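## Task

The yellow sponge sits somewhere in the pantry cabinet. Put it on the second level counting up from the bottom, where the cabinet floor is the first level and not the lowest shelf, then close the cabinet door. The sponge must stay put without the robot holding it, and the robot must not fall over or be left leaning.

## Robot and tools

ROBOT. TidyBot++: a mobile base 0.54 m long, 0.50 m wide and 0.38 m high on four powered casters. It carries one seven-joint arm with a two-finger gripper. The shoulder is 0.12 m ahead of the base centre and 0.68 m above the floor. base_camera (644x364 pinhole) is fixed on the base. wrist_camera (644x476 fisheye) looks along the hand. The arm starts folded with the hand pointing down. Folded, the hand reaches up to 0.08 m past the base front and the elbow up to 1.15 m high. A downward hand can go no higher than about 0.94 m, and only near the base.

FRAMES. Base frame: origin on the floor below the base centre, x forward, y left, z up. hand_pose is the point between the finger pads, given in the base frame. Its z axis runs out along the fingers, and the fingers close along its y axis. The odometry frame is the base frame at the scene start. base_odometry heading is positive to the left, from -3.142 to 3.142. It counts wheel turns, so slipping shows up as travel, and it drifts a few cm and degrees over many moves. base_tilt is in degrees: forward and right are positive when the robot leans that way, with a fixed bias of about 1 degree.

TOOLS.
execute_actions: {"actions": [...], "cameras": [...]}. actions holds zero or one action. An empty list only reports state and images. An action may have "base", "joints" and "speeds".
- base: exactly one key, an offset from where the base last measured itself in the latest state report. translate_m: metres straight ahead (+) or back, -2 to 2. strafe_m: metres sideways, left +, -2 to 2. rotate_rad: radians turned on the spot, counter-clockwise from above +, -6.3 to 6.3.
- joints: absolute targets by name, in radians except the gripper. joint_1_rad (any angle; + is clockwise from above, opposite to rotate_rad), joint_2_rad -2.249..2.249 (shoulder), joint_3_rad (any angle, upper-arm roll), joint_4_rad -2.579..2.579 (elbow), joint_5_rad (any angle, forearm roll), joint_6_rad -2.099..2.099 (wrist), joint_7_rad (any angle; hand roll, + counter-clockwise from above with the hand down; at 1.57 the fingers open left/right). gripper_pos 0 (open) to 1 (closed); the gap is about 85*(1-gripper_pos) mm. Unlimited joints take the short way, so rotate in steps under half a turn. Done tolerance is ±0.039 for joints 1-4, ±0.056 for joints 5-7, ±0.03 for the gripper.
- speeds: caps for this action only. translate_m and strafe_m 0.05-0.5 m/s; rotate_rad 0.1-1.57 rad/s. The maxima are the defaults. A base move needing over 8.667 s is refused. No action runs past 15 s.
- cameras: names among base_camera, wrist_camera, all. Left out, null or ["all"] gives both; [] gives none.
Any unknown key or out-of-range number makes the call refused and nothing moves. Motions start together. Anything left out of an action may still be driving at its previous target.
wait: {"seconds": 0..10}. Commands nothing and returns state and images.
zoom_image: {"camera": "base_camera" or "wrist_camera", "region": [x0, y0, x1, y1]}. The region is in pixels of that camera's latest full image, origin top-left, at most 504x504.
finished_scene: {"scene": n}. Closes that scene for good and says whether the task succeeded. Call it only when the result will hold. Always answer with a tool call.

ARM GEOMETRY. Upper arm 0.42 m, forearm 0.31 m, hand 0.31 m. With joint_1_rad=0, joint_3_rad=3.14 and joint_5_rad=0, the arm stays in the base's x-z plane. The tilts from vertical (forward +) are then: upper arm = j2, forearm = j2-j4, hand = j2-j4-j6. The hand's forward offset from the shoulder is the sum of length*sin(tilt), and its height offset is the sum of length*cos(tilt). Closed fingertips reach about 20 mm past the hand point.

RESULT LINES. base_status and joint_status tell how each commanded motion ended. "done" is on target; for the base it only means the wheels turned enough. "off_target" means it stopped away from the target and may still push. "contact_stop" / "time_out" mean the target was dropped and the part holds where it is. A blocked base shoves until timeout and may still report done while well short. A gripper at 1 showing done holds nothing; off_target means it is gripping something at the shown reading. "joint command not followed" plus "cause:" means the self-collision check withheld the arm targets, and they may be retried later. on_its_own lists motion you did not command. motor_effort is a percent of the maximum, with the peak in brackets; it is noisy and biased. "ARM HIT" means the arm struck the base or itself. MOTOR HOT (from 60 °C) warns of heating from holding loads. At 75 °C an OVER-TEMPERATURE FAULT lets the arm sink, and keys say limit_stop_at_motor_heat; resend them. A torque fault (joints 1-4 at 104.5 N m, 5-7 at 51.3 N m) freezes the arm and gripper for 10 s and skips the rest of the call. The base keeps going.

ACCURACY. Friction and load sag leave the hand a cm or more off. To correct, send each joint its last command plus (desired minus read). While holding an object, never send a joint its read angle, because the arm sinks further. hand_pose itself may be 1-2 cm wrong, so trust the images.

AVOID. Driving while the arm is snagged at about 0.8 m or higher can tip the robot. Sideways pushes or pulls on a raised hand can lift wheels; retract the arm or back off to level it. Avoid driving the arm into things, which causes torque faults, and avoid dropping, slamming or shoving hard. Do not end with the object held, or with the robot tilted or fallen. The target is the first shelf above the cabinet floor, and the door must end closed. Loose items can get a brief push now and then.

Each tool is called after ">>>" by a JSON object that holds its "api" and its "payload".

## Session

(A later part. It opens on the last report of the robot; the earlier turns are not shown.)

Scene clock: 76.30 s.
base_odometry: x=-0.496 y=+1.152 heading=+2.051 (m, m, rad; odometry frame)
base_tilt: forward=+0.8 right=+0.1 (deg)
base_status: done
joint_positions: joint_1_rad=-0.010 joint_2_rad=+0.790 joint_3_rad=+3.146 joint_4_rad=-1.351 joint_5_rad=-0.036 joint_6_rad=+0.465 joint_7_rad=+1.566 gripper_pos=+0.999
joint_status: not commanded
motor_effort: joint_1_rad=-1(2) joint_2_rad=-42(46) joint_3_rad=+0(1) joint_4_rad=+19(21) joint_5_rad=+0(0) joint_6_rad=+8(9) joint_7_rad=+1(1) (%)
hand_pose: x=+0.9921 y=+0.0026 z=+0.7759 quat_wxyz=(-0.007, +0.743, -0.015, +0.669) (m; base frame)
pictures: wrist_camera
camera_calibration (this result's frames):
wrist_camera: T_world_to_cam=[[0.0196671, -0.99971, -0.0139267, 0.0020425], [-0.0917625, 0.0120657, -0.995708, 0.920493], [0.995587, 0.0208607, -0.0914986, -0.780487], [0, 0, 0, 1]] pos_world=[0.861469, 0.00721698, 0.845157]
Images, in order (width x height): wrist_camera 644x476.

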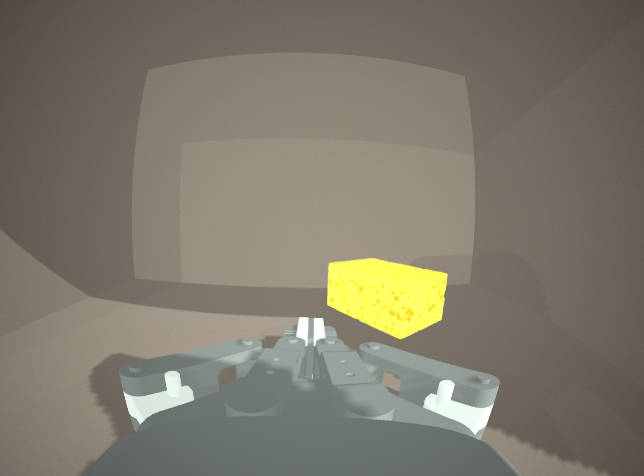

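>>> {"api": "execute_actions", "payload": {"actions": [{"base":{"strafe_m":-0.03}}], "cameras": []}}

>>> {"api": "execute_actions", "payload": {"actions": [{"base":{"translate_m":0.16},"speeds":{"translate_m":0.1}}], "cameras": ["wrist_camera"]}}

>>> {"api": "execute_actions", "payload": {"actions": [{"base":{"translate_m":-0.2}}], "cameras": ["wrist_camera"]}}

Scene clock: 78.87 s.
base_odometry: x=-0.469 y=+1.166 heading=+2.051 (m, m, rad; odometry frame)
base_tilt: forward=+0.8 right=+0.1 (deg)
base_status: done
joint_positions: joint_1_rad=-0.009 joint_2_rad=+0.790 joint_3_rad=+3.145 joint_4_rad=-1.351 joint_5_rad=-0.036 joint_6_rad=+0.465 joint_7_rad=+1.566 gripper_pos=+0.999
joint_status: not commanded
motor_effort: joint_1_rad=-1(4) joint_2_rad=-41(43) joint_3_rad=+0(2) joint_4_rad=+18(19) joint_5_rad=+0(0) joint_6_rad=+8(8) joint_7_rad=+1(1) (%)
hand_pose: x=+0.9921 y=+0.0025 z=+0.7760 quat_wxyz=(-0.008, +0.743, -0.016, +0.669) (m; base frame)
pictures: none
No camera images: the call's "cameras" was empty. Leave "cameras" out to get every camera's image.

Scene clock: 81.03 s.
base_odometry: x=-0.543 y=+1.308 heading=+2.051 (m, m, rad; odometry frame)
base_tilt: forward=+0.8 right=+0.1 (deg)
base_status: done
joint_positions: joint_1_rad=-0.009 joint_2_rad=+0.789 joint_3_rad=+3.145 joint_4_rad=-1.350 joint_5_rad=-0.036 joint_6_rad=+0.465 joint_7_rad=+1.566 gripper_pos=+0.999
joint_status: not commanded
motor_effort: joint_1_rad=-1(0) joint_2_rad=-44(44) joint_3_rad=+0(0) joint_4_rad=+20(21) joint_5_rad=+0(0) joint_6_rad=+9(9) joint_7_rad=+1(1) (%)
hand_pose: x=+0.9921 y=+0.0025 z=+0.7764 quat_wxyz=(-0.008, +0.743, -0.016, +0.669) (m; base frame)
pictures: wrist_camera
camera_calibration (this result's frames):
wrist_camera: T_world_to_cam=[[0.0197435, -0.999691, -0.0150758, 0.00280663], [-0.0911268, 0.0132167, -0.995752, 0.920373], [0.995644, 0.0210334, -0.0908378, -0.781076], [0, 0, 0, 1]] pos_world=[0.861488, 0.00707017, 0.845554]
Images, in order (width x height): wrist_camera 644x476.

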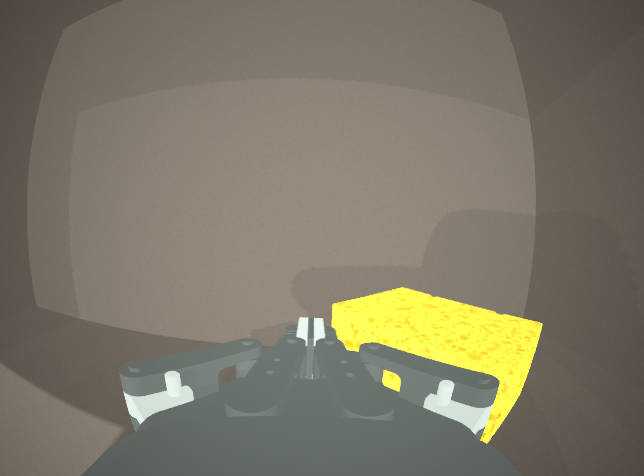

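Scene clock: 82.67 s.
base_odometry: x=-0.450 y=+1.131 heading=+2.051 (m, m, rad; odometry frame)
base_tilt: forward=+0.8 right=+0.1 (deg)
base_status: done
joint_positions: joint_1_rad=-0.010 joint_2_rad=+0.789 joint_3_rad=+3.144 joint_4_rad=-1.350 joint_5_rad=-0.035 joint_6_rad=+0.462 joint_7_rad=+1.566 gripper_pos=+0.999
joint_status: not commanded
motor_effort: joint_1_rad=-1(4) joint_2_rad=-44(48) joint_3_rad=+0(2) joint_4_rad=+19(22) joint_5_rad=+0(0) joint_6_rad=+8(10) joint_7_rad=+1(1) (%)
hand_pose: x=+0.9921 y=+0.0034 z=+0.7758 quat_wxyz=(-0.008, +0.744, -0.015, +0.668) (m; base frame)
pictures: wrist_camera
camera_calibration (this result's frames):
wrist_camera: T_world_to_cam=[[0.0208486, -0.999667, -0.0152281, 0.00267576], [-0.0934226, 0.0132169, -0.995539, 0.921879], [0.995408, 0.0221783, -0.0931159, -0.779143], [0, 0, 0, 1]] pos_world=[0.861634, 0.00777057, 0.845256]
Images, in order (width x height): wrist_camera 644x476.

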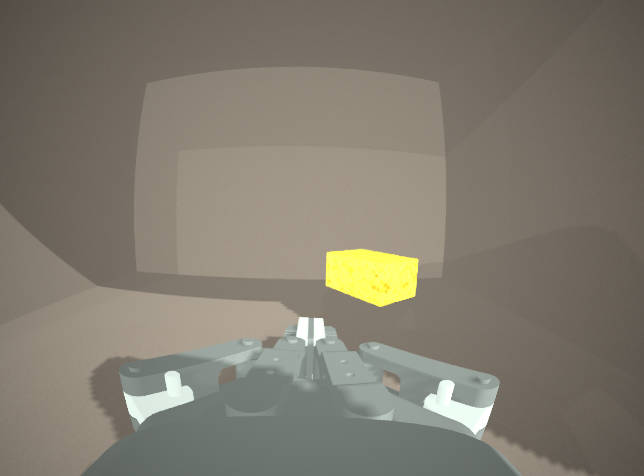

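>>> {"api": "execute_actions", "payload": {"actions": [{"base":{"strafe_m":-0.085},"joints":{"gripper_pos":0}}], "cameras": []}}

>>> {"api": "execute_actions", "payload": {"actions": [{"base":{"translate_m":0.12},"speeds":{"translate_m":0.12}}], "cameras": ["wrist_camera"]}}

Scene clock: 86.23 s.
base_odometry: x=-0.375 y=+1.170 heading=+2.050 (m, m, rad; odometry frame)
base_tilt: forward=+0.8 right=+0.1 (deg)
base_status: done
joint_positions: joint_1_rad=-0.007 joint_2_rad=+0.789 joint_3_rad=+3.144 joint_4_rad=-1.350 joint_5_rad=-0.035 joint_6_rad=+0.462 joint_7_rad=+1.566 gripper_pos=+0.000
joint_status: all done
motor_effort: joint_1_rad=-1(4) joint_2_rad=-42(43) joint_3_rad=+0(2) joint_4_rad=+18(19) joint_5_rad=+0(0) joint_6_rad=+8(9) joint_7_rad=+1(1) (%)
hand_pose: x=+0.9921 y=+0.0008 z=+0.7759 quat_wxyz=(-0.007, +0.744, -0.017, +0.668) (m; base frame)
pictures: none
No camera images: the call's "cameras" was empty. Leave "cameras" out to get every camera's image.

Scene clock: 87.83 s.
base_odometry: x=-0.430 y=+1.277 heading=+2.050 (m, m, rad; odometry frame)
base_tilt: forward=+0.8 right=+0.1 (deg)
base_status: done
joint_positions: joint_1_rad=-0.007 joint_2_rad=+0.789 joint_3_rad=+3.144 joint_4_rad=-1.349 joint_5_rad=-0.035 joint_6_rad=+0.462 joint_7_rad=+1.566 gripper_pos=+0.000
joint_status: not commanded
motor_effort: joint_1_rad=-2(0) joint_2_rad=-45(45) joint_3_rad=+0(0) joint_4_rad=+20(21) joint_5_rad=+0(1) joint_6_rad=+9(9) joint_7_rad=+1(1) (%)
hand_pose: x=+0.9922 y=+0.0008 z=+0.7762 quat_wxyz=(-0.007, +0.743, -0.017, +0.669) (m; base frame)
pictures: wrist_camera
camera_calibration (this result's frames):
wrist_camera: T_world_to_cam=[[0.0179584, -0.999719, -0.0155044, 0.00319676], [-0.0928009, 0.0137734, -0.995589, 0.921747], [0.995523, 0.019318, -0.0925275, -0.779691], [0, 0, 0, 1]] pos_world=[0.861682, 0.00556239, 0.845589]
Images, in order (width x height): wrist_camera 644x476.

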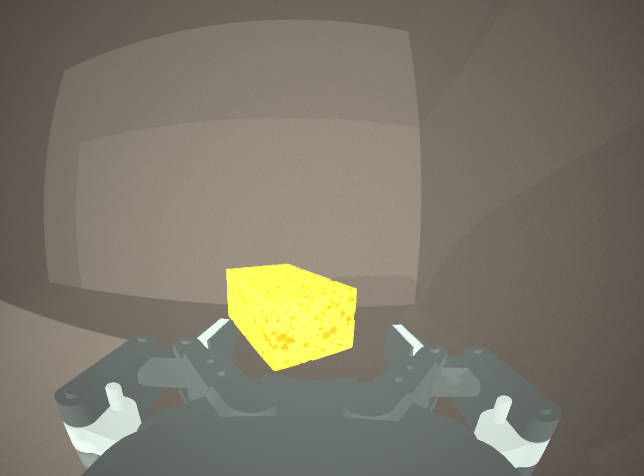

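>>> {"api": "execute_actions", "payload": {"actions": [{"base":{"strafe_m":0.018}}], "cameras": []}}

>>> {"api": "execute_actions", "payload": {"actions": [{"base":{"translate_m":0.07},"speeds":{"translate_m":0.08}}], "cameras": ["wrist_camera"]}}

>>> {"api": "execute_actions", "payload": {"actions": [{"joints":{"gripper_pos":1}}], "cameras": ["wrist_camera"]}}

Scene clock: 96.70 s.
base_odometry: x=-0.446 y=+1.269 heading=+2.050 (m, m, rad; odometry frame)
base_tilt: forward=+0.8 right=+0.0 (deg)
base_status: done
joint_positions: joint_1_rad=-0.013 joint_2_rad=+0.789 joint_3_rad=+3.144 joint_4_rad=-1.349 joint_5_rad=-0.035 joint_6_rad=+0.462 joint_7_rad=+1.566 gripper_pos=+0.000
joint_status: not commanded
motor_effort: joint_1_rad=-1(6) joint_2_rad=-46(46) joint_3_rad=+0(2) joint_4_rad=+21(21) joint_5_rad=+0(1) joint_6_rad=+9(9) joint_7_rad=+1(1) (%)
hand_pose: x=+0.9922 y=+0.0062 z=+0.7762 quat_wxyz=(-0.010, +0.743, -0.014, +0.669) (m; base frame)
pictures: none
No camera images: the call's "cameras" was empty. Leave "cameras" out to get every camera's image.

Scene clock: 98.30 s.
base_odometry: x=-0.478 y=+1.330 heading=+2.050 (m, m, rad; odometry frame)
base_tilt: forward=+0.7 right=+0.1 (deg)
base_status: done
joint_positions: joint_1_rad=-0.011 joint_2_rad=+0.762 joint_3_rad=+3.143 joint_4_rad=-1.389 joint_5_rad=-0.034 joint_6_rad=+0.458 joint_7_rad=+1.566 gripper_pos=+0.000
joint_status: not commanded
motor_effort: joint_1_rad=+0(5) joint_2_rad=-39(47) joint_3_rad=+1(2) joint_4_rad=+28(33) joint_5_rad=+0(2) joint_6_rad=+10(10) joint_7_rad=+1(1) (%)
hand_pose: x=+0.9814 y=+0.0055 z=+0.7758 quat_wxyz=(-0.009, +0.749, -0.014, +0.662) (m; base frame)
pictures: wrist_camera
camera_calibration (this result's frames):
wrist_camera: T_world_to_cam=[[0.0240389, -0.999602, -0.0147866, 0.0015646], [-0.109531, 0.0120683, -0.99391, 0.93535], [0.993693, 0.0255121, -0.109198, -0.754321], [0, 0, 0, 1]] pos_world=[0.851976, 0.00952021, 0.847307]
Images, in order (width x height): wrist_camera 644x476.

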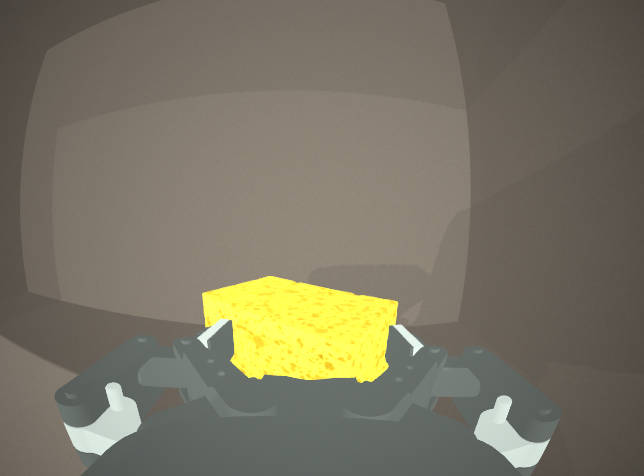

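Scene clock: 99.93 s.
base_odometry: x=-0.478 y=+1.330 heading=+2.050 (m, m, rad; odometry frame)
base_tilt: forward=+0.7 right=+0.1 (deg)
base_status: not commanded
joint_positions: joint_1_rad=+0.031 joint_2_rad=+0.760 joint_3_rad=+3.162 joint_4_rad=-1.380 joint_5_rad=-0.033 joint_6_rad=+0.435 joint_7_rad=+1.566 gripper_pos=+0.999
joint_status: all done
motor_effort: joint_1_rad=-8(19) joint_2_rad=-38(43) joint_3_rad=-3(9) joint_4_rad=+27(45) joint_5_rad=+2(4) joint_6_rad=+10(14) joint_7_rad=+1(0) (%)
hand_pose: x=+0.9814 y=-0.0411 z=+0.7757 quat_wxyz=(+0.014, +0.752, -0.030, +0.658) (m; base frame)
pictures: wrist_camera
camera_calibration (this result's frames):
wrist_camera: T_world_to_cam=[[-0.0308624, -0.999523, -0.00144526, -0.00152535], [-0.120328, 0.00515082, -0.992721, 0.94525], [0.992254, -0.0304638, -0.12043, -0.745384], [0, 0, 0, 1]] pos_world=[0.853303, -0.0291007, 0.848601]
Images, in order (width x height): wrist_camera 644x476.

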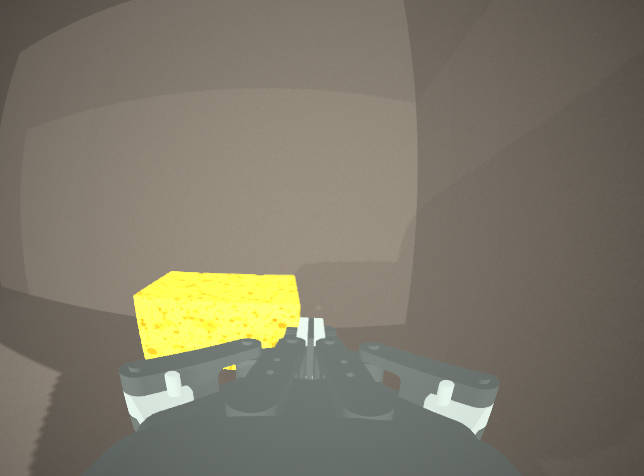

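>>> {"api": "execute_actions", "payload": {"actions": [{"base":{"translate_m":-0.16},"joints":{"joint_1_rad":-0.012,"joint_2_rad":0.79}}]}}

Scene clock: 104.50 s.
base_odometry: x=-0.405 y=+1.188 heading=+2.050 (m, m, rad; odometry frame)
base_tilt: forward=+0.8 right=+0.1 (deg)
base_status: done
joint_positions: joint_1_rad=-0.004 joint_2_rad=+0.778 joint_3_rad=+3.149 joint_4_rad=-1.356 joint_5_rad=-0.033 joint_6_rad=+0.435 joint_7_rad=+1.566 gripper_pos=+0.999
joint_status: all done
motor_effort: joint_1_rad=-1(9) joint_2_rad=-46(49) joint_3_rad=+0(3) joint_4_rad=+21(26) joint_5_rad=+0(2) joint_6_rad=+9(10) joint_7_rad=+1(1) (%)
hand_pose: x=+0.9890 y=-0.0034 z=+0.7738 quat_wxyz=(-0.004, +0.751, -0.016, +0.660) (m; base frame)
pictures: base_camera, wrist_camera
camera_calibration (this result's frames):
wrist_camera: T_world_to_cam=[[0.0138772, -0.999851, -0.0102338, -0.00107416], [-0.11473, 0.00857502, -0.99336, 0.939003], [0.9933, 0.0149591, -0.114594, -0.757371], [0, 0, 0, 1]] pos_world=[0.860043, 0.00220365, 0.845967]
Images, in order (width x height): base_camera 644x364, wrist_camera 644x476.

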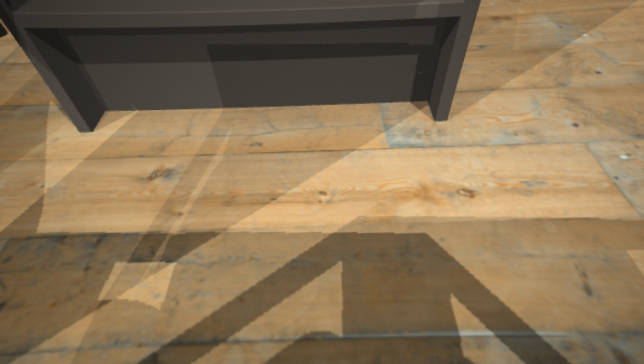

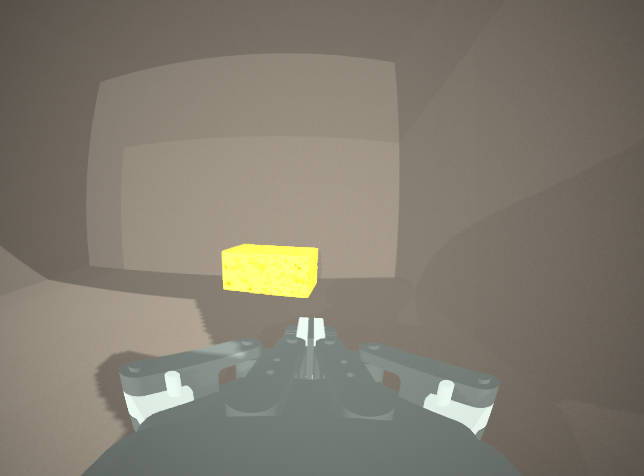

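>>> {"api": "execute_actions", "payload": {"actions": [{"base":{"strafe_m":-0.03},"joints":{"joint_2_rad":0.99,"joint_4_rad":-0.75,"joint_6_rad":-0.12,"joint_1_rad":-0.03}}], "cameras": ["wrist_camera"]}}

>>> {"api": "execute_actions", "payload": {"actions": [{"base":{"translate_m":0.12},"speeds":{"translate_m":0.1}}], "cameras": ["wrist_camera"]}}

Scene clock: 110.13 s.
base_odometry: x=-0.378 y=+1.202 heading=+2.049 (m, m, rad; odometry frame)
base_tilt: forward=+0.8 right=+0.1 (deg)
base_status: done
joint_positions: joint_1_rad=-0.010 joint_2_rad=+0.964 joint_3_rad=+3.149 joint_4_rad=-0.775 joint_5_rad=-0.033 joint_6_rad=-0.079 joint_7_rad=+1.566 gripper_pos=+0.999
joint_status: all done
motor_effort: joint_1_rad=-2(6) joint_2_rad=-52(52) joint_3_rad=+0(1) joint_4_rad=+23(24) joint_5_rad=-1(1) joint_6_rad=+9(10) joint_7_rad=+1(1) (%)
hand_pose: x=+1.0765 y=+0.0080 z=+0.7924 quat_wxyz=(-0.012, +0.789, -0.010, +0.614) (m; base frame)
pictures: wrist_camera
camera_calibration (this result's frames):
wrist_camera: T_world_to_cam=[[0.0335853, -0.99927, -0.01823, -0.00555113], [-0.23261, 0.00992402, -0.972519, 1.0778], [0.97199, 0.0369029, -0.232107, -0.726429], [0, 0, 0, 1]] pos_world=[0.956975, 0.0105642, 0.87947]
Images, in order (width x height): wrist_camera 644x476.

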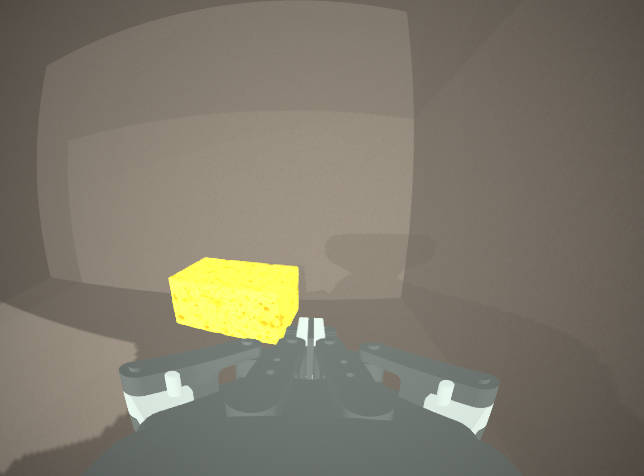

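Scene clock: 112.03 s.
base_odometry: x=-0.433 y=+1.308 heading=+2.049 (m, m, rad; odometry frame)
base_tilt: forward=+0.8 right=+0.1 (deg)
base_status: done
joint_positions: joint_1_rad=-0.010 joint_2_rad=+0.962 joint_3_rad=+3.149 joint_4_rad=-0.772 joint_5_rad=-0.033 joint_6_rad=-0.101 joint_7_rad=+1.566 gripper_pos=+0.999
joint_status: not commanded
motor_effort: joint_1_rad=-4(4) joint_2_rad=-48(54) joint_3_rad=-1(1) joint_4_rad=+27(29) joint_5_rad=+0(0) joint_6_rad=+12(14) joint_7_rad=+1(1) (%)
hand_pose: x=+1.0748 y=+0.0088 z=+0.7905 quat_wxyz=(-0.012, +0.794, -0.010, +0.608) (m; base frame)
pictures: wrist_camera
camera_calibration (this result's frames):
wrist_camera: T_world_to_cam=[[0.0345161, -0.999227, -0.0188227, -0.00528239], [-0.248367, 0.00966683, -0.968618, 1.0894], [0.968051, 0.0381079, -0.247841, -0.708642], [0, 0, 0, 1]] pos_world=[0.956754, 0.0111955, 0.879478]
Images, in order (width x height): wrist_camera 644x476.

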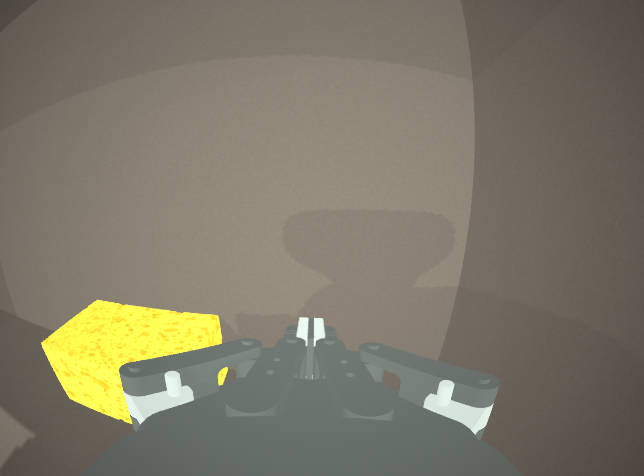

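>>> {"api": "execute_actions", "payload": {"actions": [{"base":{"translate_m":-0.02},"joints":{"joint_6_rad":-0.03}}], "cameras": []}}

>>> {"api": "execute_actions", "payload": {"actions": [{"base":{"strafe_m":0.05},"speeds":{"strafe_m":0.08}}], "cameras": ["wrist_camera"]}}

>>> {"api": "execute_actions", "payload": {"actions": [{"base":{"translate_m":-0.15},"speeds":{"translate_m":0.1}}], "cameras": ["wrist_camera"]}}

Scene clock: 115.23 s.
base_odometry: x=-0.424 y=+1.290 heading=+2.049 (m, m, rad; odometry frame)
base_tilt: forward=+0.8 right=+0.1 (deg)
base_status: done
joint_positions: joint_1_rad=-0.014 joint_2_rad=+0.977 joint_3_rad=+3.149 joint_4_rad=-0.763 joint_5_rad=-0.033 joint_6_rad=-0.066 joint_7_rad=+1.566 gripper_pos=+0.999
joint_status: all done
motor_effort: joint_1_rad=-1(4) joint_2_rad=-52(55) joint_3_rad=+0(1) joint_4_rad=+23(26) joint_5_rad=+0(0) joint_6_rad=+9(13) joint_7_rad=+1(1) (%)
hand_pose: x=+1.0803 y=+0.0123 z=+0.7920 quat_wxyz=(-0.013, +0.785, -0.008, +0.619) (m; base frame)
pictures: none
No camera images: the call's "cameras" was empty. Leave "cameras" out to get every camera's image.

Scene clock: 116.37 s.
base_odometry: x=-0.468 y=+1.267 heading=+2.049 (m, m, rad; odometry frame)
base_tilt: forward=+0.8 right=+0.0 (deg)
base_status: done
joint_positions: joint_1_rad=-0.022 joint_2_rad=+0.977 joint_3_rad=+3.149 joint_4_rad=-0.763 joint_5_rad=-0.033 joint_6_rad=-0.066 joint_7_rad=+1.566 gripper_pos=+0.999
joint_status: not commanded
motor_effort: joint_1_rad=-1(6) joint_2_rad=-53(55) joint_3_rad=+0(1) joint_4_rad=+23(24) joint_5_rad=+0(1) joint_6_rad=+9(9) joint_7_rad=+1(1) (%)
hand_pose: x=+1.0801 y=+0.0202 z=+0.7920 quat_wxyz=(-0.016, +0.785, -0.005, +0.619) (m; base frame)
pictures: wrist_camera
camera_calibration (this result's frames):
wrist_camera: T_world_to_cam=[[0.0462148, -0.998774, -0.0177573, -0.00757293], [-0.220406, 0.00714288, -0.975382, 1.06735], [0.974313, 0.0489909, -0.219806, -0.74302], [0, 0, 0, 1]] pos_world=[0.959535, 0.0212136, 0.877622]
Images, in order (width x height): wrist_camera 644x476.

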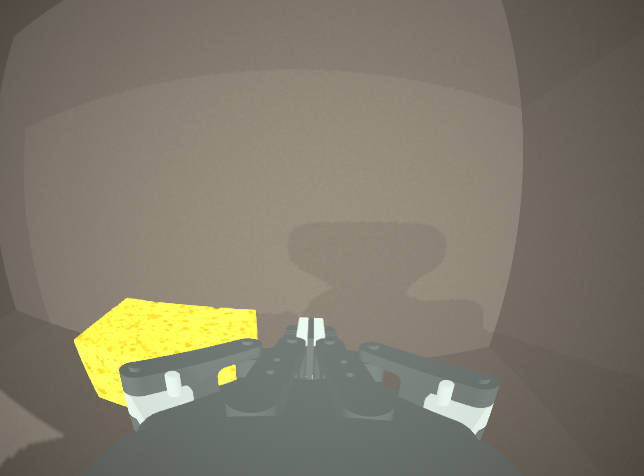

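Scene clock: 118.43 s.
base_odometry: x=-0.399 y=+1.134 heading=+2.049 (m, m, rad; odometry frame)
base_tilt: forward=+0.8 right=+0.1 (deg)
base_status: done
joint_positions: joint_1_rad=-0.022 joint_2_rad=+0.977 joint_3_rad=+3.149 joint_4_rad=-0.763 joint_5_rad=-0.033 joint_6_rad=-0.066 joint_7_rad=+1.566 gripper_pos=+0.999
joint_status: not commanded
motor_effort: joint_1_rad=-1(2) joint_2_rad=-52(56) joint_3_rad=+0(0) joint_4_rad=+23(25) joint_5_rad=+1(1) joint_6_rad=+9(10) joint_7_rad=+1(1) (%)
hand_pose: x=+1.0802 y=+0.0202 z=+0.7918 quat_wxyz=(-0.016, +0.785, -0.005, +0.619) (m; base frame)
pictures: wrist_camera
camera_calibration (this result's frames):
wrist_camera: T_world_to_cam=[[0.0462084, -0.998774, -0.0177609, -0.00756992], [-0.220598, 0.00713817, -0.975339, 1.06728], [0.97427, 0.0489868, -0.219998, -0.742923], [0, 0, 0, 1]] pos_world=[0.959596, 0.0212144, 0.87738]
Images, in order (width x height): wrist_camera 644x476.

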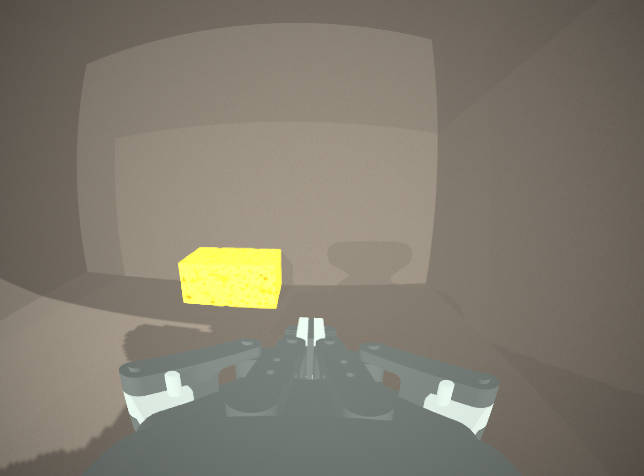

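>>> {"api": "execute_actions", "payload": {"actions": [{"base":{"strafe_m":0.05},"joints":{"joint_6_rad":0.08}}], "cameras": ["wrist_camera"]}}

>>> {"api": "execute_actions", "payload": {"actions": [{"base":{"translate_m":0.12},"speeds":{"translate_m":0.1}}], "cameras": ["wrist_camera"]}}

>>> {"api": "execute_actions", "payload": {"actions": [{"base":{"translate_m":-0.12}}], "cameras": ["wrist_camera"]}}

Scene clock: 121.53 s.
base_odometry: x=-0.444 y=+1.111 heading=+2.049 (m, m, rad; odometry frame)
base_tilt: forward=+0.8 right=+0.1 (deg)
base_status: done
joint_positions: joint_1_rad=-0.036 joint_2_rad=+0.978 joint_3_rad=+3.148 joint_4_rad=-0.760 joint_5_rad=-0.033 joint_6_rad=+0.050 joint_7_rad=+1.566 gripper_pos=+0.999
joint_status: all done
motor_effort: joint_1_rad=+0(7) joint_2_rad=-53(56) joint_3_rad=+0(2) joint_4_rad=+23(25) joint_5_rad=+1(0) joint_6_rad=+9(10) joint_7_rad=+1(1) (%)
hand_pose: x=+1.0867 y=+0.0328 z=+0.8275 quat_wxyz=(-0.021, +0.748, -0.001, +0.664) (m; base frame)
pictures: wrist_camera
camera_calibration (this result's frames):
wrist_camera: T_world_to_cam=[[0.0589669, -0.998157, -0.0143126, -0.0113798], [-0.105262, 0.00804047, -0.994412, 0.993874], [0.992695, 0.060144, -0.104594, -0.857861], [0, 0, 0, 1]] pos_world=[0.956882, 0.0322452, 0.898431]
Images, in order (width x height): wrist_camera 644x476.

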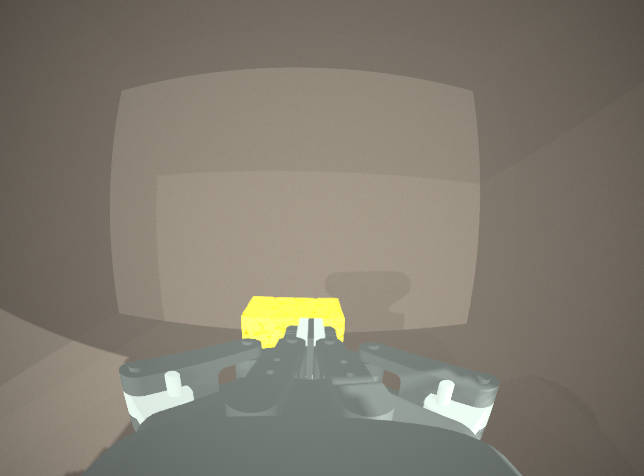

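Scene clock: 123.30 s.
base_odometry: x=-0.499 y=+1.217 heading=+2.050 (m, m, rad; odometry frame)
base_tilt: forward=+0.8 right=+0.1 (deg)
base_status: done
joint_positions: joint_1_rad=-0.036 joint_2_rad=+0.979 joint_3_rad=+3.148 joint_4_rad=-0.760 joint_5_rad=-0.033 joint_6_rad=+0.050 joint_7_rad=+1.566 gripper_pos=+0.999
joint_status: not commanded
motor_effort: joint_1_rad=-1(2) joint_2_rad=-54(56) joint_3_rad=+0(1) joint_4_rad=+24(25) joint_5_rad=+0(0) joint_6_rad=+10(10) joint_7_rad=+1(1) (%)
hand_pose: x=+1.0867 y=+0.0328 z=+0.8274 quat_wxyz=(-0.021, +0.748, -0.001, +0.664) (m; base frame)
pictures: wrist_camera
camera_calibration (this result's frames):
wrist_camera: T_world_to_cam=[[0.0589655, -0.998157, -0.0143152, -0.0113778], [-0.105369, 0.00803678, -0.994401, 0.993879], [0.992683, 0.0601437, -0.104701, -0.857787], [0, 0, 0, 1]] pos_world=[0.956906, 0.0322461, 0.898341]
Images, in order (width x height): wrist_camera 644x476.

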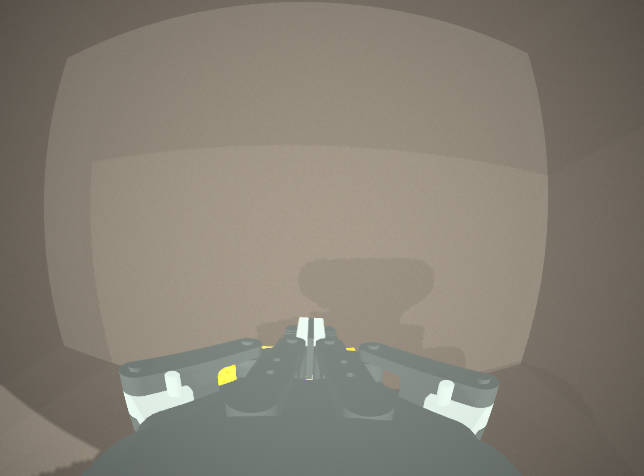

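Scene clock: 124.67 s.
base_odometry: x=-0.444 y=+1.111 heading=+2.050 (m, m, rad; odometry frame)
base_tilt: forward=+0.8 right=+0.1 (deg)
base_status: done
joint_positions: joint_1_rad=-0.035 joint_2_rad=+0.979 joint_3_rad=+3.148 joint_4_rad=-0.760 joint_5_rad=-0.033 joint_6_rad=+0.050 joint_7_rad=+1.566 gripper_pos=+0.999
joint_status: not commanded
motor_effort: joint_1_rad=-1(5) joint_2_rad=-53(57) joint_3_rad=+0(1) joint_4_rad=+23(24) joint_5_rad=+0(0) joint_6_rad=+9(10) joint_7_rad=+1(1) (%)
hand_pose: x=+1.0867 y=+0.0319 z=+0.8273 quat_wxyz=(-0.020, +0.748, -0.001, +0.664) (m; base frame)
pictures: wrist_camera
camera_calibration (this result's frames):
wrist_camera: T_world_to_cam=[[0.0580824, -0.998208, -0.0143855, -0.0112248], [-0.105487, 0.00819249, -0.994387, 0.993885], [0.992723, 0.0592739, -0.104822, -0.857708], [0, 0, 0, 1]] pos_world=[0.956961, 0.0314926, 0.898237]
Images, in order (width x height): wrist_camera 644x476.

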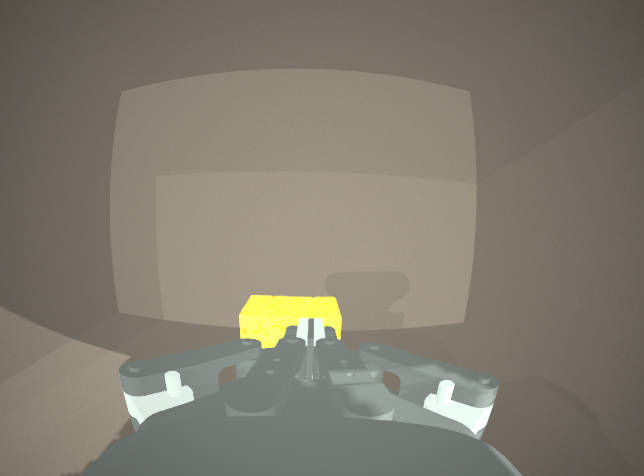

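>>> {"api": "execute_actions", "payload": {"actions": [{"base":{"strafe_m":-0.012},"joints":{"joint_6_rad":-0.22}}], "cameras": ["wrist_camera"]}}

>>> {"api": "execute_actions", "payload": {"actions": [{"base":{"translate_m":0.11},"speeds":{"translate_m":0.1}}], "cameras": ["wrist_camera"]}}

>>> {"api": "execute_actions", "payload": {"actions": [{"base":{"translate_m":-0.12}}], "cameras": ["wrist_camera"]}}

Scene clock: 127.07 s.
base_odometry: x=-0.433 y=+1.116 heading=+2.050 (m, m, rad; odometry frame)
base_tilt: forward=+0.8 right=+0.1 (deg)
base_status: done
joint_positions: joint_1_rad=-0.030 joint_2_rad=+0.976 joint_3_rad=+3.148 joint_4_rad=-0.752 joint_5_rad=-0.033 joint_6_rad=-0.176 joint_7_rad=+1.566 gripper_pos=+0.999
joint_status: all done
motor_effort: joint_1_rad=-1(4) joint_2_rad=-49(56) joint_3_rad=+0(1) joint_4_rad=+20(26) joint_5_rad=+0(0) joint_6_rad=+7(11) joint_7_rad=+1(1) (%)
hand_pose: x=+1.0718 y=+0.0283 z=+0.7663 quat_wxyz=(-0.018, +0.815, -0.001, +0.580) (m; base frame)
pictures: wrist_camera
camera_calibration (this result's frames):
wrist_camera: T_world_to_cam=[[0.0549552, -0.998254, -0.0216584, -0.00592334], [-0.315276, 0.00323337, -0.948995, 1.1219], [0.947408, 0.0589805, -0.314547, -0.639776], [0, 0, 0, 1]] pos_world=[0.960163, 0.0281938, 0.863312]
Images, in order (width x height): wrist_camera 644x476.

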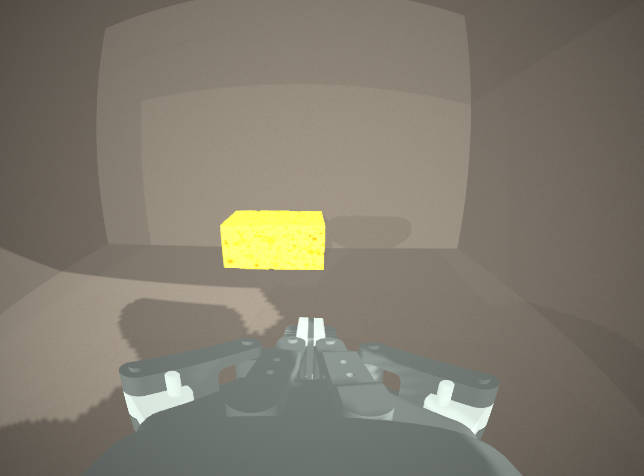

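Scene clock: 128.73 s.
base_odometry: x=-0.484 y=+1.214 heading=+2.049 (m, m, rad; odometry frame)
base_tilt: forward=+0.8 right=+0.1 (deg)
base_status: done
joint_positions: joint_1_rad=-0.030 joint_2_rad=+0.976 joint_3_rad=+3.148 joint_4_rad=-0.751 joint_5_rad=-0.033 joint_6_rad=-0.177 joint_7_rad=+1.566 gripper_pos=+0.999
joint_status: not commanded
motor_effort: joint_1_rad=-2(4) joint_2_rad=-49(51) joint_3_rad=-1(1) joint_4_rad=+22(23) joint_5_rad=+0(1) joint_6_rad=+9(9) joint_7_rad=+1(1) (%)
hand_pose: x=+1.0718 y=+0.0283 z=+0.7665 quat_wxyz=(-0.018, +0.815, -0.001, +0.580) (m; base frame)
pictures: wrist_camera
camera_calibration (this result's frames):
wrist_camera: T_world_to_cam=[[0.0549566, -0.998254, -0.0216689, -0.00592664], [-0.315447, 0.00323224, -0.948938, 1.12226], [0.947351, 0.0589858, -0.314718, -0.639525], [0, 0, 0, 1]] pos_world=[0.960195, 0.0281791, 0.863561]
Images, in order (width x height): wrist_camera 644x476.

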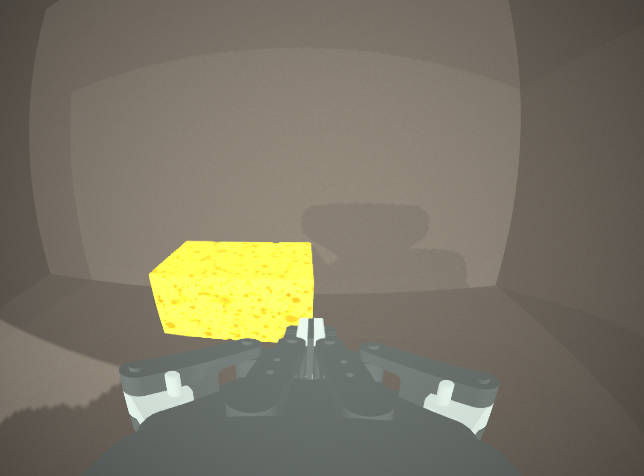

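Scene clock: 130.07 s.
base_odometry: x=-0.428 y=+1.107 heading=+2.049 (m, m, rad; odometry frame)
base_tilt: forward=+0.8 right=+0.1 (deg)
base_status: done
joint_positions: joint_1_rad=-0.030 joint_2_rad=+0.977 joint_3_rad=+3.148 joint_4_rad=-0.750 joint_5_rad=-0.033 joint_6_rad=-0.178 joint_7_rad=+1.566 gripper_pos=+0.999
joint_status: not commanded
motor_effort: joint_1_rad=-1(2) joint_2_rad=-50(53) joint_3_rad=+0(1) joint_4_rad=+22(23) joint_5_rad=+0(0) joint_6_rad=+8(9) joint_7_rad=+1(1) (%)
hand_pose: x=+1.0720 y=+0.0285 z=+0.7664 quat_wxyz=(-0.019, +0.815, -0.001, +0.580) (m; base frame)
pictures: wrist_camera
camera_calibration (this result's frames):
wrist_camera: T_world_to_cam=[[0.055215, -0.998238, -0.0217281, -0.00593961], [-0.315418, 0.00320865, -0.948947, 1.12217], [0.947345, 0.0592495, -0.314685, -0.639846], [0, 0, 0, 1]] pos_world=[0.960437, 0.0283808, 0.863402]
Images, in order (width x height): wrist_camera 644x476.

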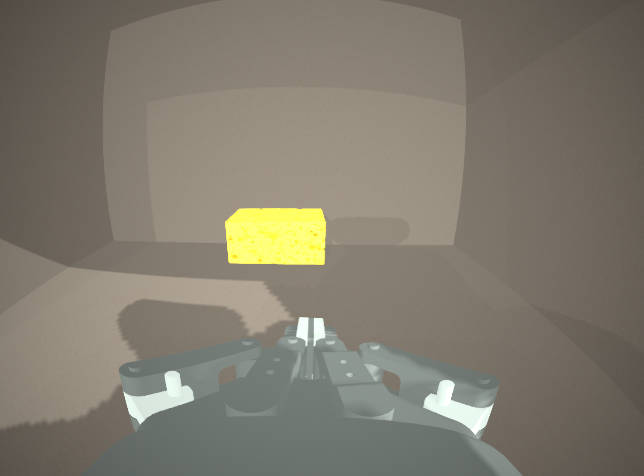

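>>> {"api": "execute_actions", "payload": {"actions": [{"base":{"strafe_m":0.018}}], "cameras": []}}

>>> {"api": "execute_actions", "payload": {"actions": [{"base":{"translate_m":0.17},"speeds":{"translate_m":0.1}}], "cameras": ["wrist_camera"]}}

>>> {"api": "execute_actions", "payload": {"actions": [{"base":{"translate_m":-0.14}}], "cameras": ["wrist_camera"]}}

Scene clock: 132.33 s.
base_odometry: x=-0.444 y=+1.099 heading=+2.049 (m, m, rad; odometry frame)
base_tilt: forward=+0.8 right=+0.1 (deg)
base_status: done
joint_positions: joint_1_rad=-0.030 joint_2_rad=+0.977 joint_3_rad=+3.148 joint_4_rad=-0.750 joint_5_rad=-0.033 joint_6_rad=-0.178 joint_7_rad=+1.566 gripper_pos=+0.999
joint_status: not commanded
motor_effort: joint_1_rad=-2(6) joint_2_rad=-50(51) joint_3_rad=+0(1) joint_4_rad=+21(22) joint_5_rad=+0(0) joint_6_rad=+8(8) joint_7_rad=+1(1) (%)
hand_pose: x=+1.0720 y=+0.0291 z=+0.7664 quat_wxyz=(-0.019, +0.815, -0.001, +0.580) (m; base frame)
pictures: none
No camera images: the call's "cameras" was empty. Leave "cameras" out to get every camera's image.

Scene clock: 136.63 s.
base_odometry: x=-0.521 y=+1.247 heading=+2.049 (m, m, rad; odometry frame)
base_tilt: forward=+0.7 right=+0.1 (deg)
base_status: translate_m time_out (by the wheels' count: +0.167 of +0.170)
joint_positions: joint_1_rad=-0.030 joint_2_rad=+0.880 joint_3_rad=+3.146 joint_4_rad=-0.826 joint_5_rad=-0.033 joint_6_rad=-0.333 joint_7_rad=+1.566 gripper_pos=+0.999
joint_status: not commanded
motor_effort: joint_1_rad=+1(2) joint_2_rad=-30(51) joint_3_rad=+2(2) joint_4_rad=+38(42) joint_5_rad=+0(1) joint_6_rad=+28(32) joint_7_rad=+1(1) (%)
hand_pose: x=+1.0321 y=+0.0302 z=+0.7672 quat_wxyz=(-0.020, +0.852, +0.000, +0.524) (m; base frame)
pictures: wrist_camera
camera_calibration (this result's frames):
wrist_camera: T_world_to_cam=[[0.0577992, -0.997919, -0.0285987, 0.000583797], [-0.439792, 0.000265448, -0.8981, 1.19983], [0.896238, 0.0644869, -0.438861, -0.454], [0, 0, 0, 1]] pos_world=[0.934535, 0.0295411, 0.878343]
Images, in order (width x height): wrist_camera 644x476.

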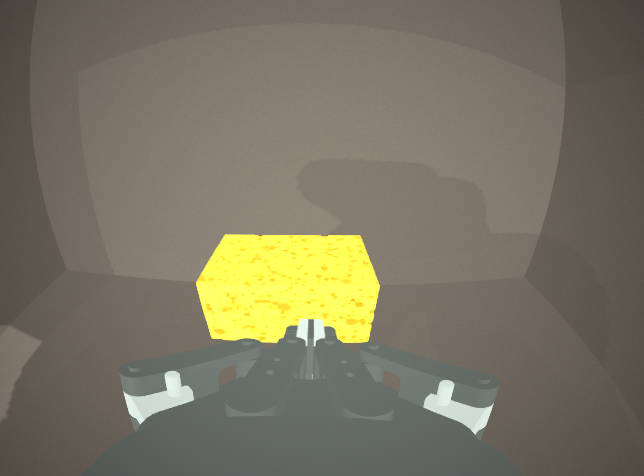

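not run: a stop came earlier in this reply.

>>> {"api": "execute_actions", "payload": {"actions": [{"base":{"translate_m":-0.1}}], "cameras": []}}

>>> {"api": "execute_actions", "payload": {"actions": [{"base":{"strafe_m":-0.02},"joints":{"joint_2_rad":0.97,"joint_4_rad":-0.75,"joint_6_rad":-0.04}}], "cameras": []}}

>>> {"api": "execute_actions", "payload": {"actions": [{"base":{"translate_m":0.08},"speeds":{"translate_m":0.08}}], "cameras": ["wrist_camera"]}}

>>> {"api": "execute_actions", "payload": {"actions": [{"joints":{"joint_6_rad":-0.2}}], "cameras": ["wrist_camera"]}}

>>> {"api": "execute_actions", "payload": {"actions": [{"base":{"translate_m":-0.12},"speeds":{"translate_m":0.08}}], "cameras": ["wrist_camera"]}}

Scene clock: 140.77 s.
base_odometry: x=-0.475 y=+1.158 heading=+2.049 (m, m, rad; odometry frame)
base_tilt: forward=+0.8 right=+0.1 (deg)
base_status: done
joint_positions: joint_1_rad=-0.030 joint_2_rad=+0.961 joint_3_rad=+3.146 joint_4_rad=-0.745 joint_5_rad=-0.033 joint_6_rad=-0.238 joint_7_rad=+1.566 gripper_pos=+0.999
joint_status: not commanded
motor_effort: joint_1_rad=-1(1) joint_2_rad=-49(51) joint_3_rad=+0(2) joint_4_rad=+21(36) joint_5_rad=+0(0) joint_6_rad=+7(27) joint_7_rad=+1(1) (%)
hand_pose: x=+1.0648 y=+0.0305 z=+0.7667 quat_wxyz=(-0.020, +0.826, -0.001, +0.563) (m; base frame)
pictures: none
No camera images: the call's "cameras" was empty. Leave "cameras" out to get every camera's image.

Scene clock: 141.50 s.
base_odometry: x=-0.458 y=+1.167 heading=+2.049 (m, m, rad; odometry frame)
base_tilt: forward=+0.8 right=+0.1 (deg)
base_status: done
joint_positions: joint_1_rad=-0.026 joint_2_rad=+0.964 joint_3_rad=+3.146 joint_4_rad=-0.747 joint_5_rad=-0.033 joint_6_rad=-0.066 joint_7_rad=+1.566 gripper_pos=+0.999
joint_status: all done
motor_effort: joint_1_rad=-2(3) joint_2_rad=-54(56) joint_3_rad=+0(1) joint_4_rad=+24(26) joint_5_rad=+0(0) joint_6_rad=+10(10) joint_7_rad=+1(1) (%)
hand_pose: x=+1.0803 y=+0.0248 z=+0.8143 quat_wxyz=(-0.019, +0.776, -0.004, +0.630) (m; base frame)
pictures: none
No camera images: the call's "cameras" was empty. Leave "cameras" out to get every camera's image.

Scene clock: 143.03 s.
base_odometry: x=-0.495 y=+1.239 heading=+2.048 (m, m, rad; odometry frame)
base_tilt: forward=+0.8 right=+0.1 (deg)
base_status: done
joint_positions: joint_1_rad=-0.026 joint_2_rad=+0.964 joint_3_rad=+3.146 joint_4_rad=-0.747 joint_5_rad=-0.033 joint_6_rad=-0.066 joint_7_rad=+1.566 gripper_pos=+0.999
joint_status: not commanded
motor_effort: joint_1_rad=-1(1) joint_2_rad=-53(56) joint_3_rad=+0(0) joint_4_rad=+23(25) joint_5_rad=+0(1) joint_6_rad=+10(10) joint_7_rad=+1(1) (%)
hand_pose: x=+1.0803 y=+0.0248 z=+0.8143 quat_wxyz=(-0.019, +0.776, -0.004, +0.630) (m; base frame)
pictures: wrist_camera
camera_calibration (this result's frames):
wrist_camera: T_world_to_cam=[[0.0519173, -0.998463, -0.0194181, -0.00734715], [-0.191992, 0.00910224, -0.981354, 1.06318], [0.980022, 0.0546774, -0.191225, -0.768058], [0, 0, 0, 1]] pos_world=[0.957218, 0.0249823, 0.896342]
Images, in order (width x height): wrist_camera 644x476.

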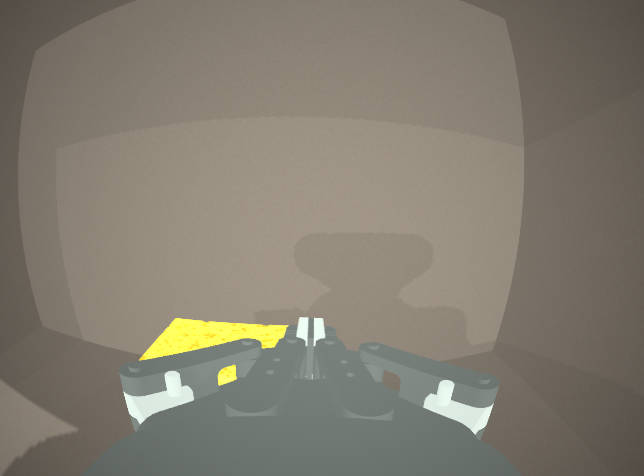

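Scene clock: 143.77 s.
base_odometry: x=-0.494 y=+1.238 heading=+2.048 (m, m, rad; odometry frame)
base_tilt: forward=+0.8 right=+0.1 (deg)
base_status: not commanded
joint_positions: joint_1_rad=-0.025 joint_2_rad=+0.952 joint_3_rad=+3.146 joint_4_rad=-0.739 joint_5_rad=-0.033 joint_6_rad=-0.154 joint_7_rad=+1.566 gripper_pos=+0.999
joint_status: all done
motor_effort: joint_1_rad=-2(5) joint_2_rad=-49(54) joint_3_rad=+0(1) joint_4_rad=+21(24) joint_5_rad=+0(1) joint_6_rad=+7(10) joint_7_rad=+1(1) (%)
hand_pose: x=+1.0731 y=+0.0249 z=+0.8042 quat_wxyz=(-0.019, +0.797, -0.003, +0.604) (m; base frame)
pictures: wrist_camera
camera_calibration (this result's frames):
wrist_camera: T_world_to_cam=[[0.0524999, -0.998383, -0.0218161, -0.00579261], [-0.258225, 0.00753096, -0.966056, 1.11075], [0.964657, 0.0563513, -0.257412, -0.693331], [0, 0, 0, 1]] pos_world=[0.955955, 0.0249218, 0.89445]
Images, in order (width x height): wrist_camera 644x476.

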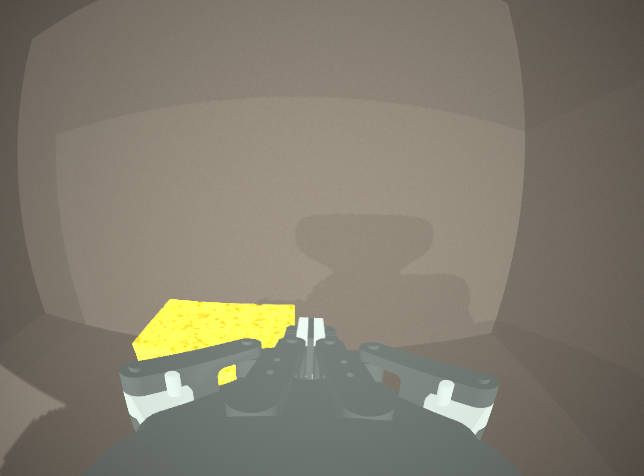

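Scene clock: 145.80 s.
base_odometry: x=-0.439 y=+1.132 heading=+2.048 (m, m, rad; odometry frame)
base_tilt: forward=+0.8 right=+0.1 (deg)
base_status: done
joint_positions: joint_1_rad=-0.025 joint_2_rad=+0.957 joint_3_rad=+3.146 joint_4_rad=-0.739 joint_5_rad=-0.033 joint_6_rad=-0.159 joint_7_rad=+1.566 gripper_pos=+0.999
joint_status: not commanded
motor_effort: joint_1_rad=-1(5) joint_2_rad=-53(54) joint_3_rad=+0(1) joint_4_rad=+23(24) joint_5_rad=+0(0) joint_6_rad=+9(9) joint_7_rad=+1(1) (%)
hand_pose: x=+1.0734 y=+0.0250 z=+0.7971 quat_wxyz=(-0.019, +0.800, -0.003, +0.599) (m; base frame)
pictures: wrist_camera
camera_calibration (this result's frames):
wrist_camera: T_world_to_cam=[[0.0524426, -0.998378, -0.0221457, -0.00554943], [-0.268706, 0.00725073, -0.963195, 1.1129], [0.961794, 0.0564632, -0.26789, -0.684024], [0, 0, 0, 1]] pos_world=[0.957223, 0.0250124, 0.888572]
Images, in order (width x height): wrist_camera 644x476.

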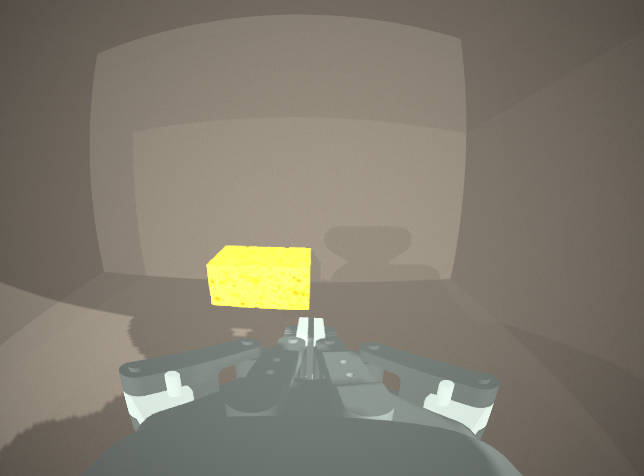

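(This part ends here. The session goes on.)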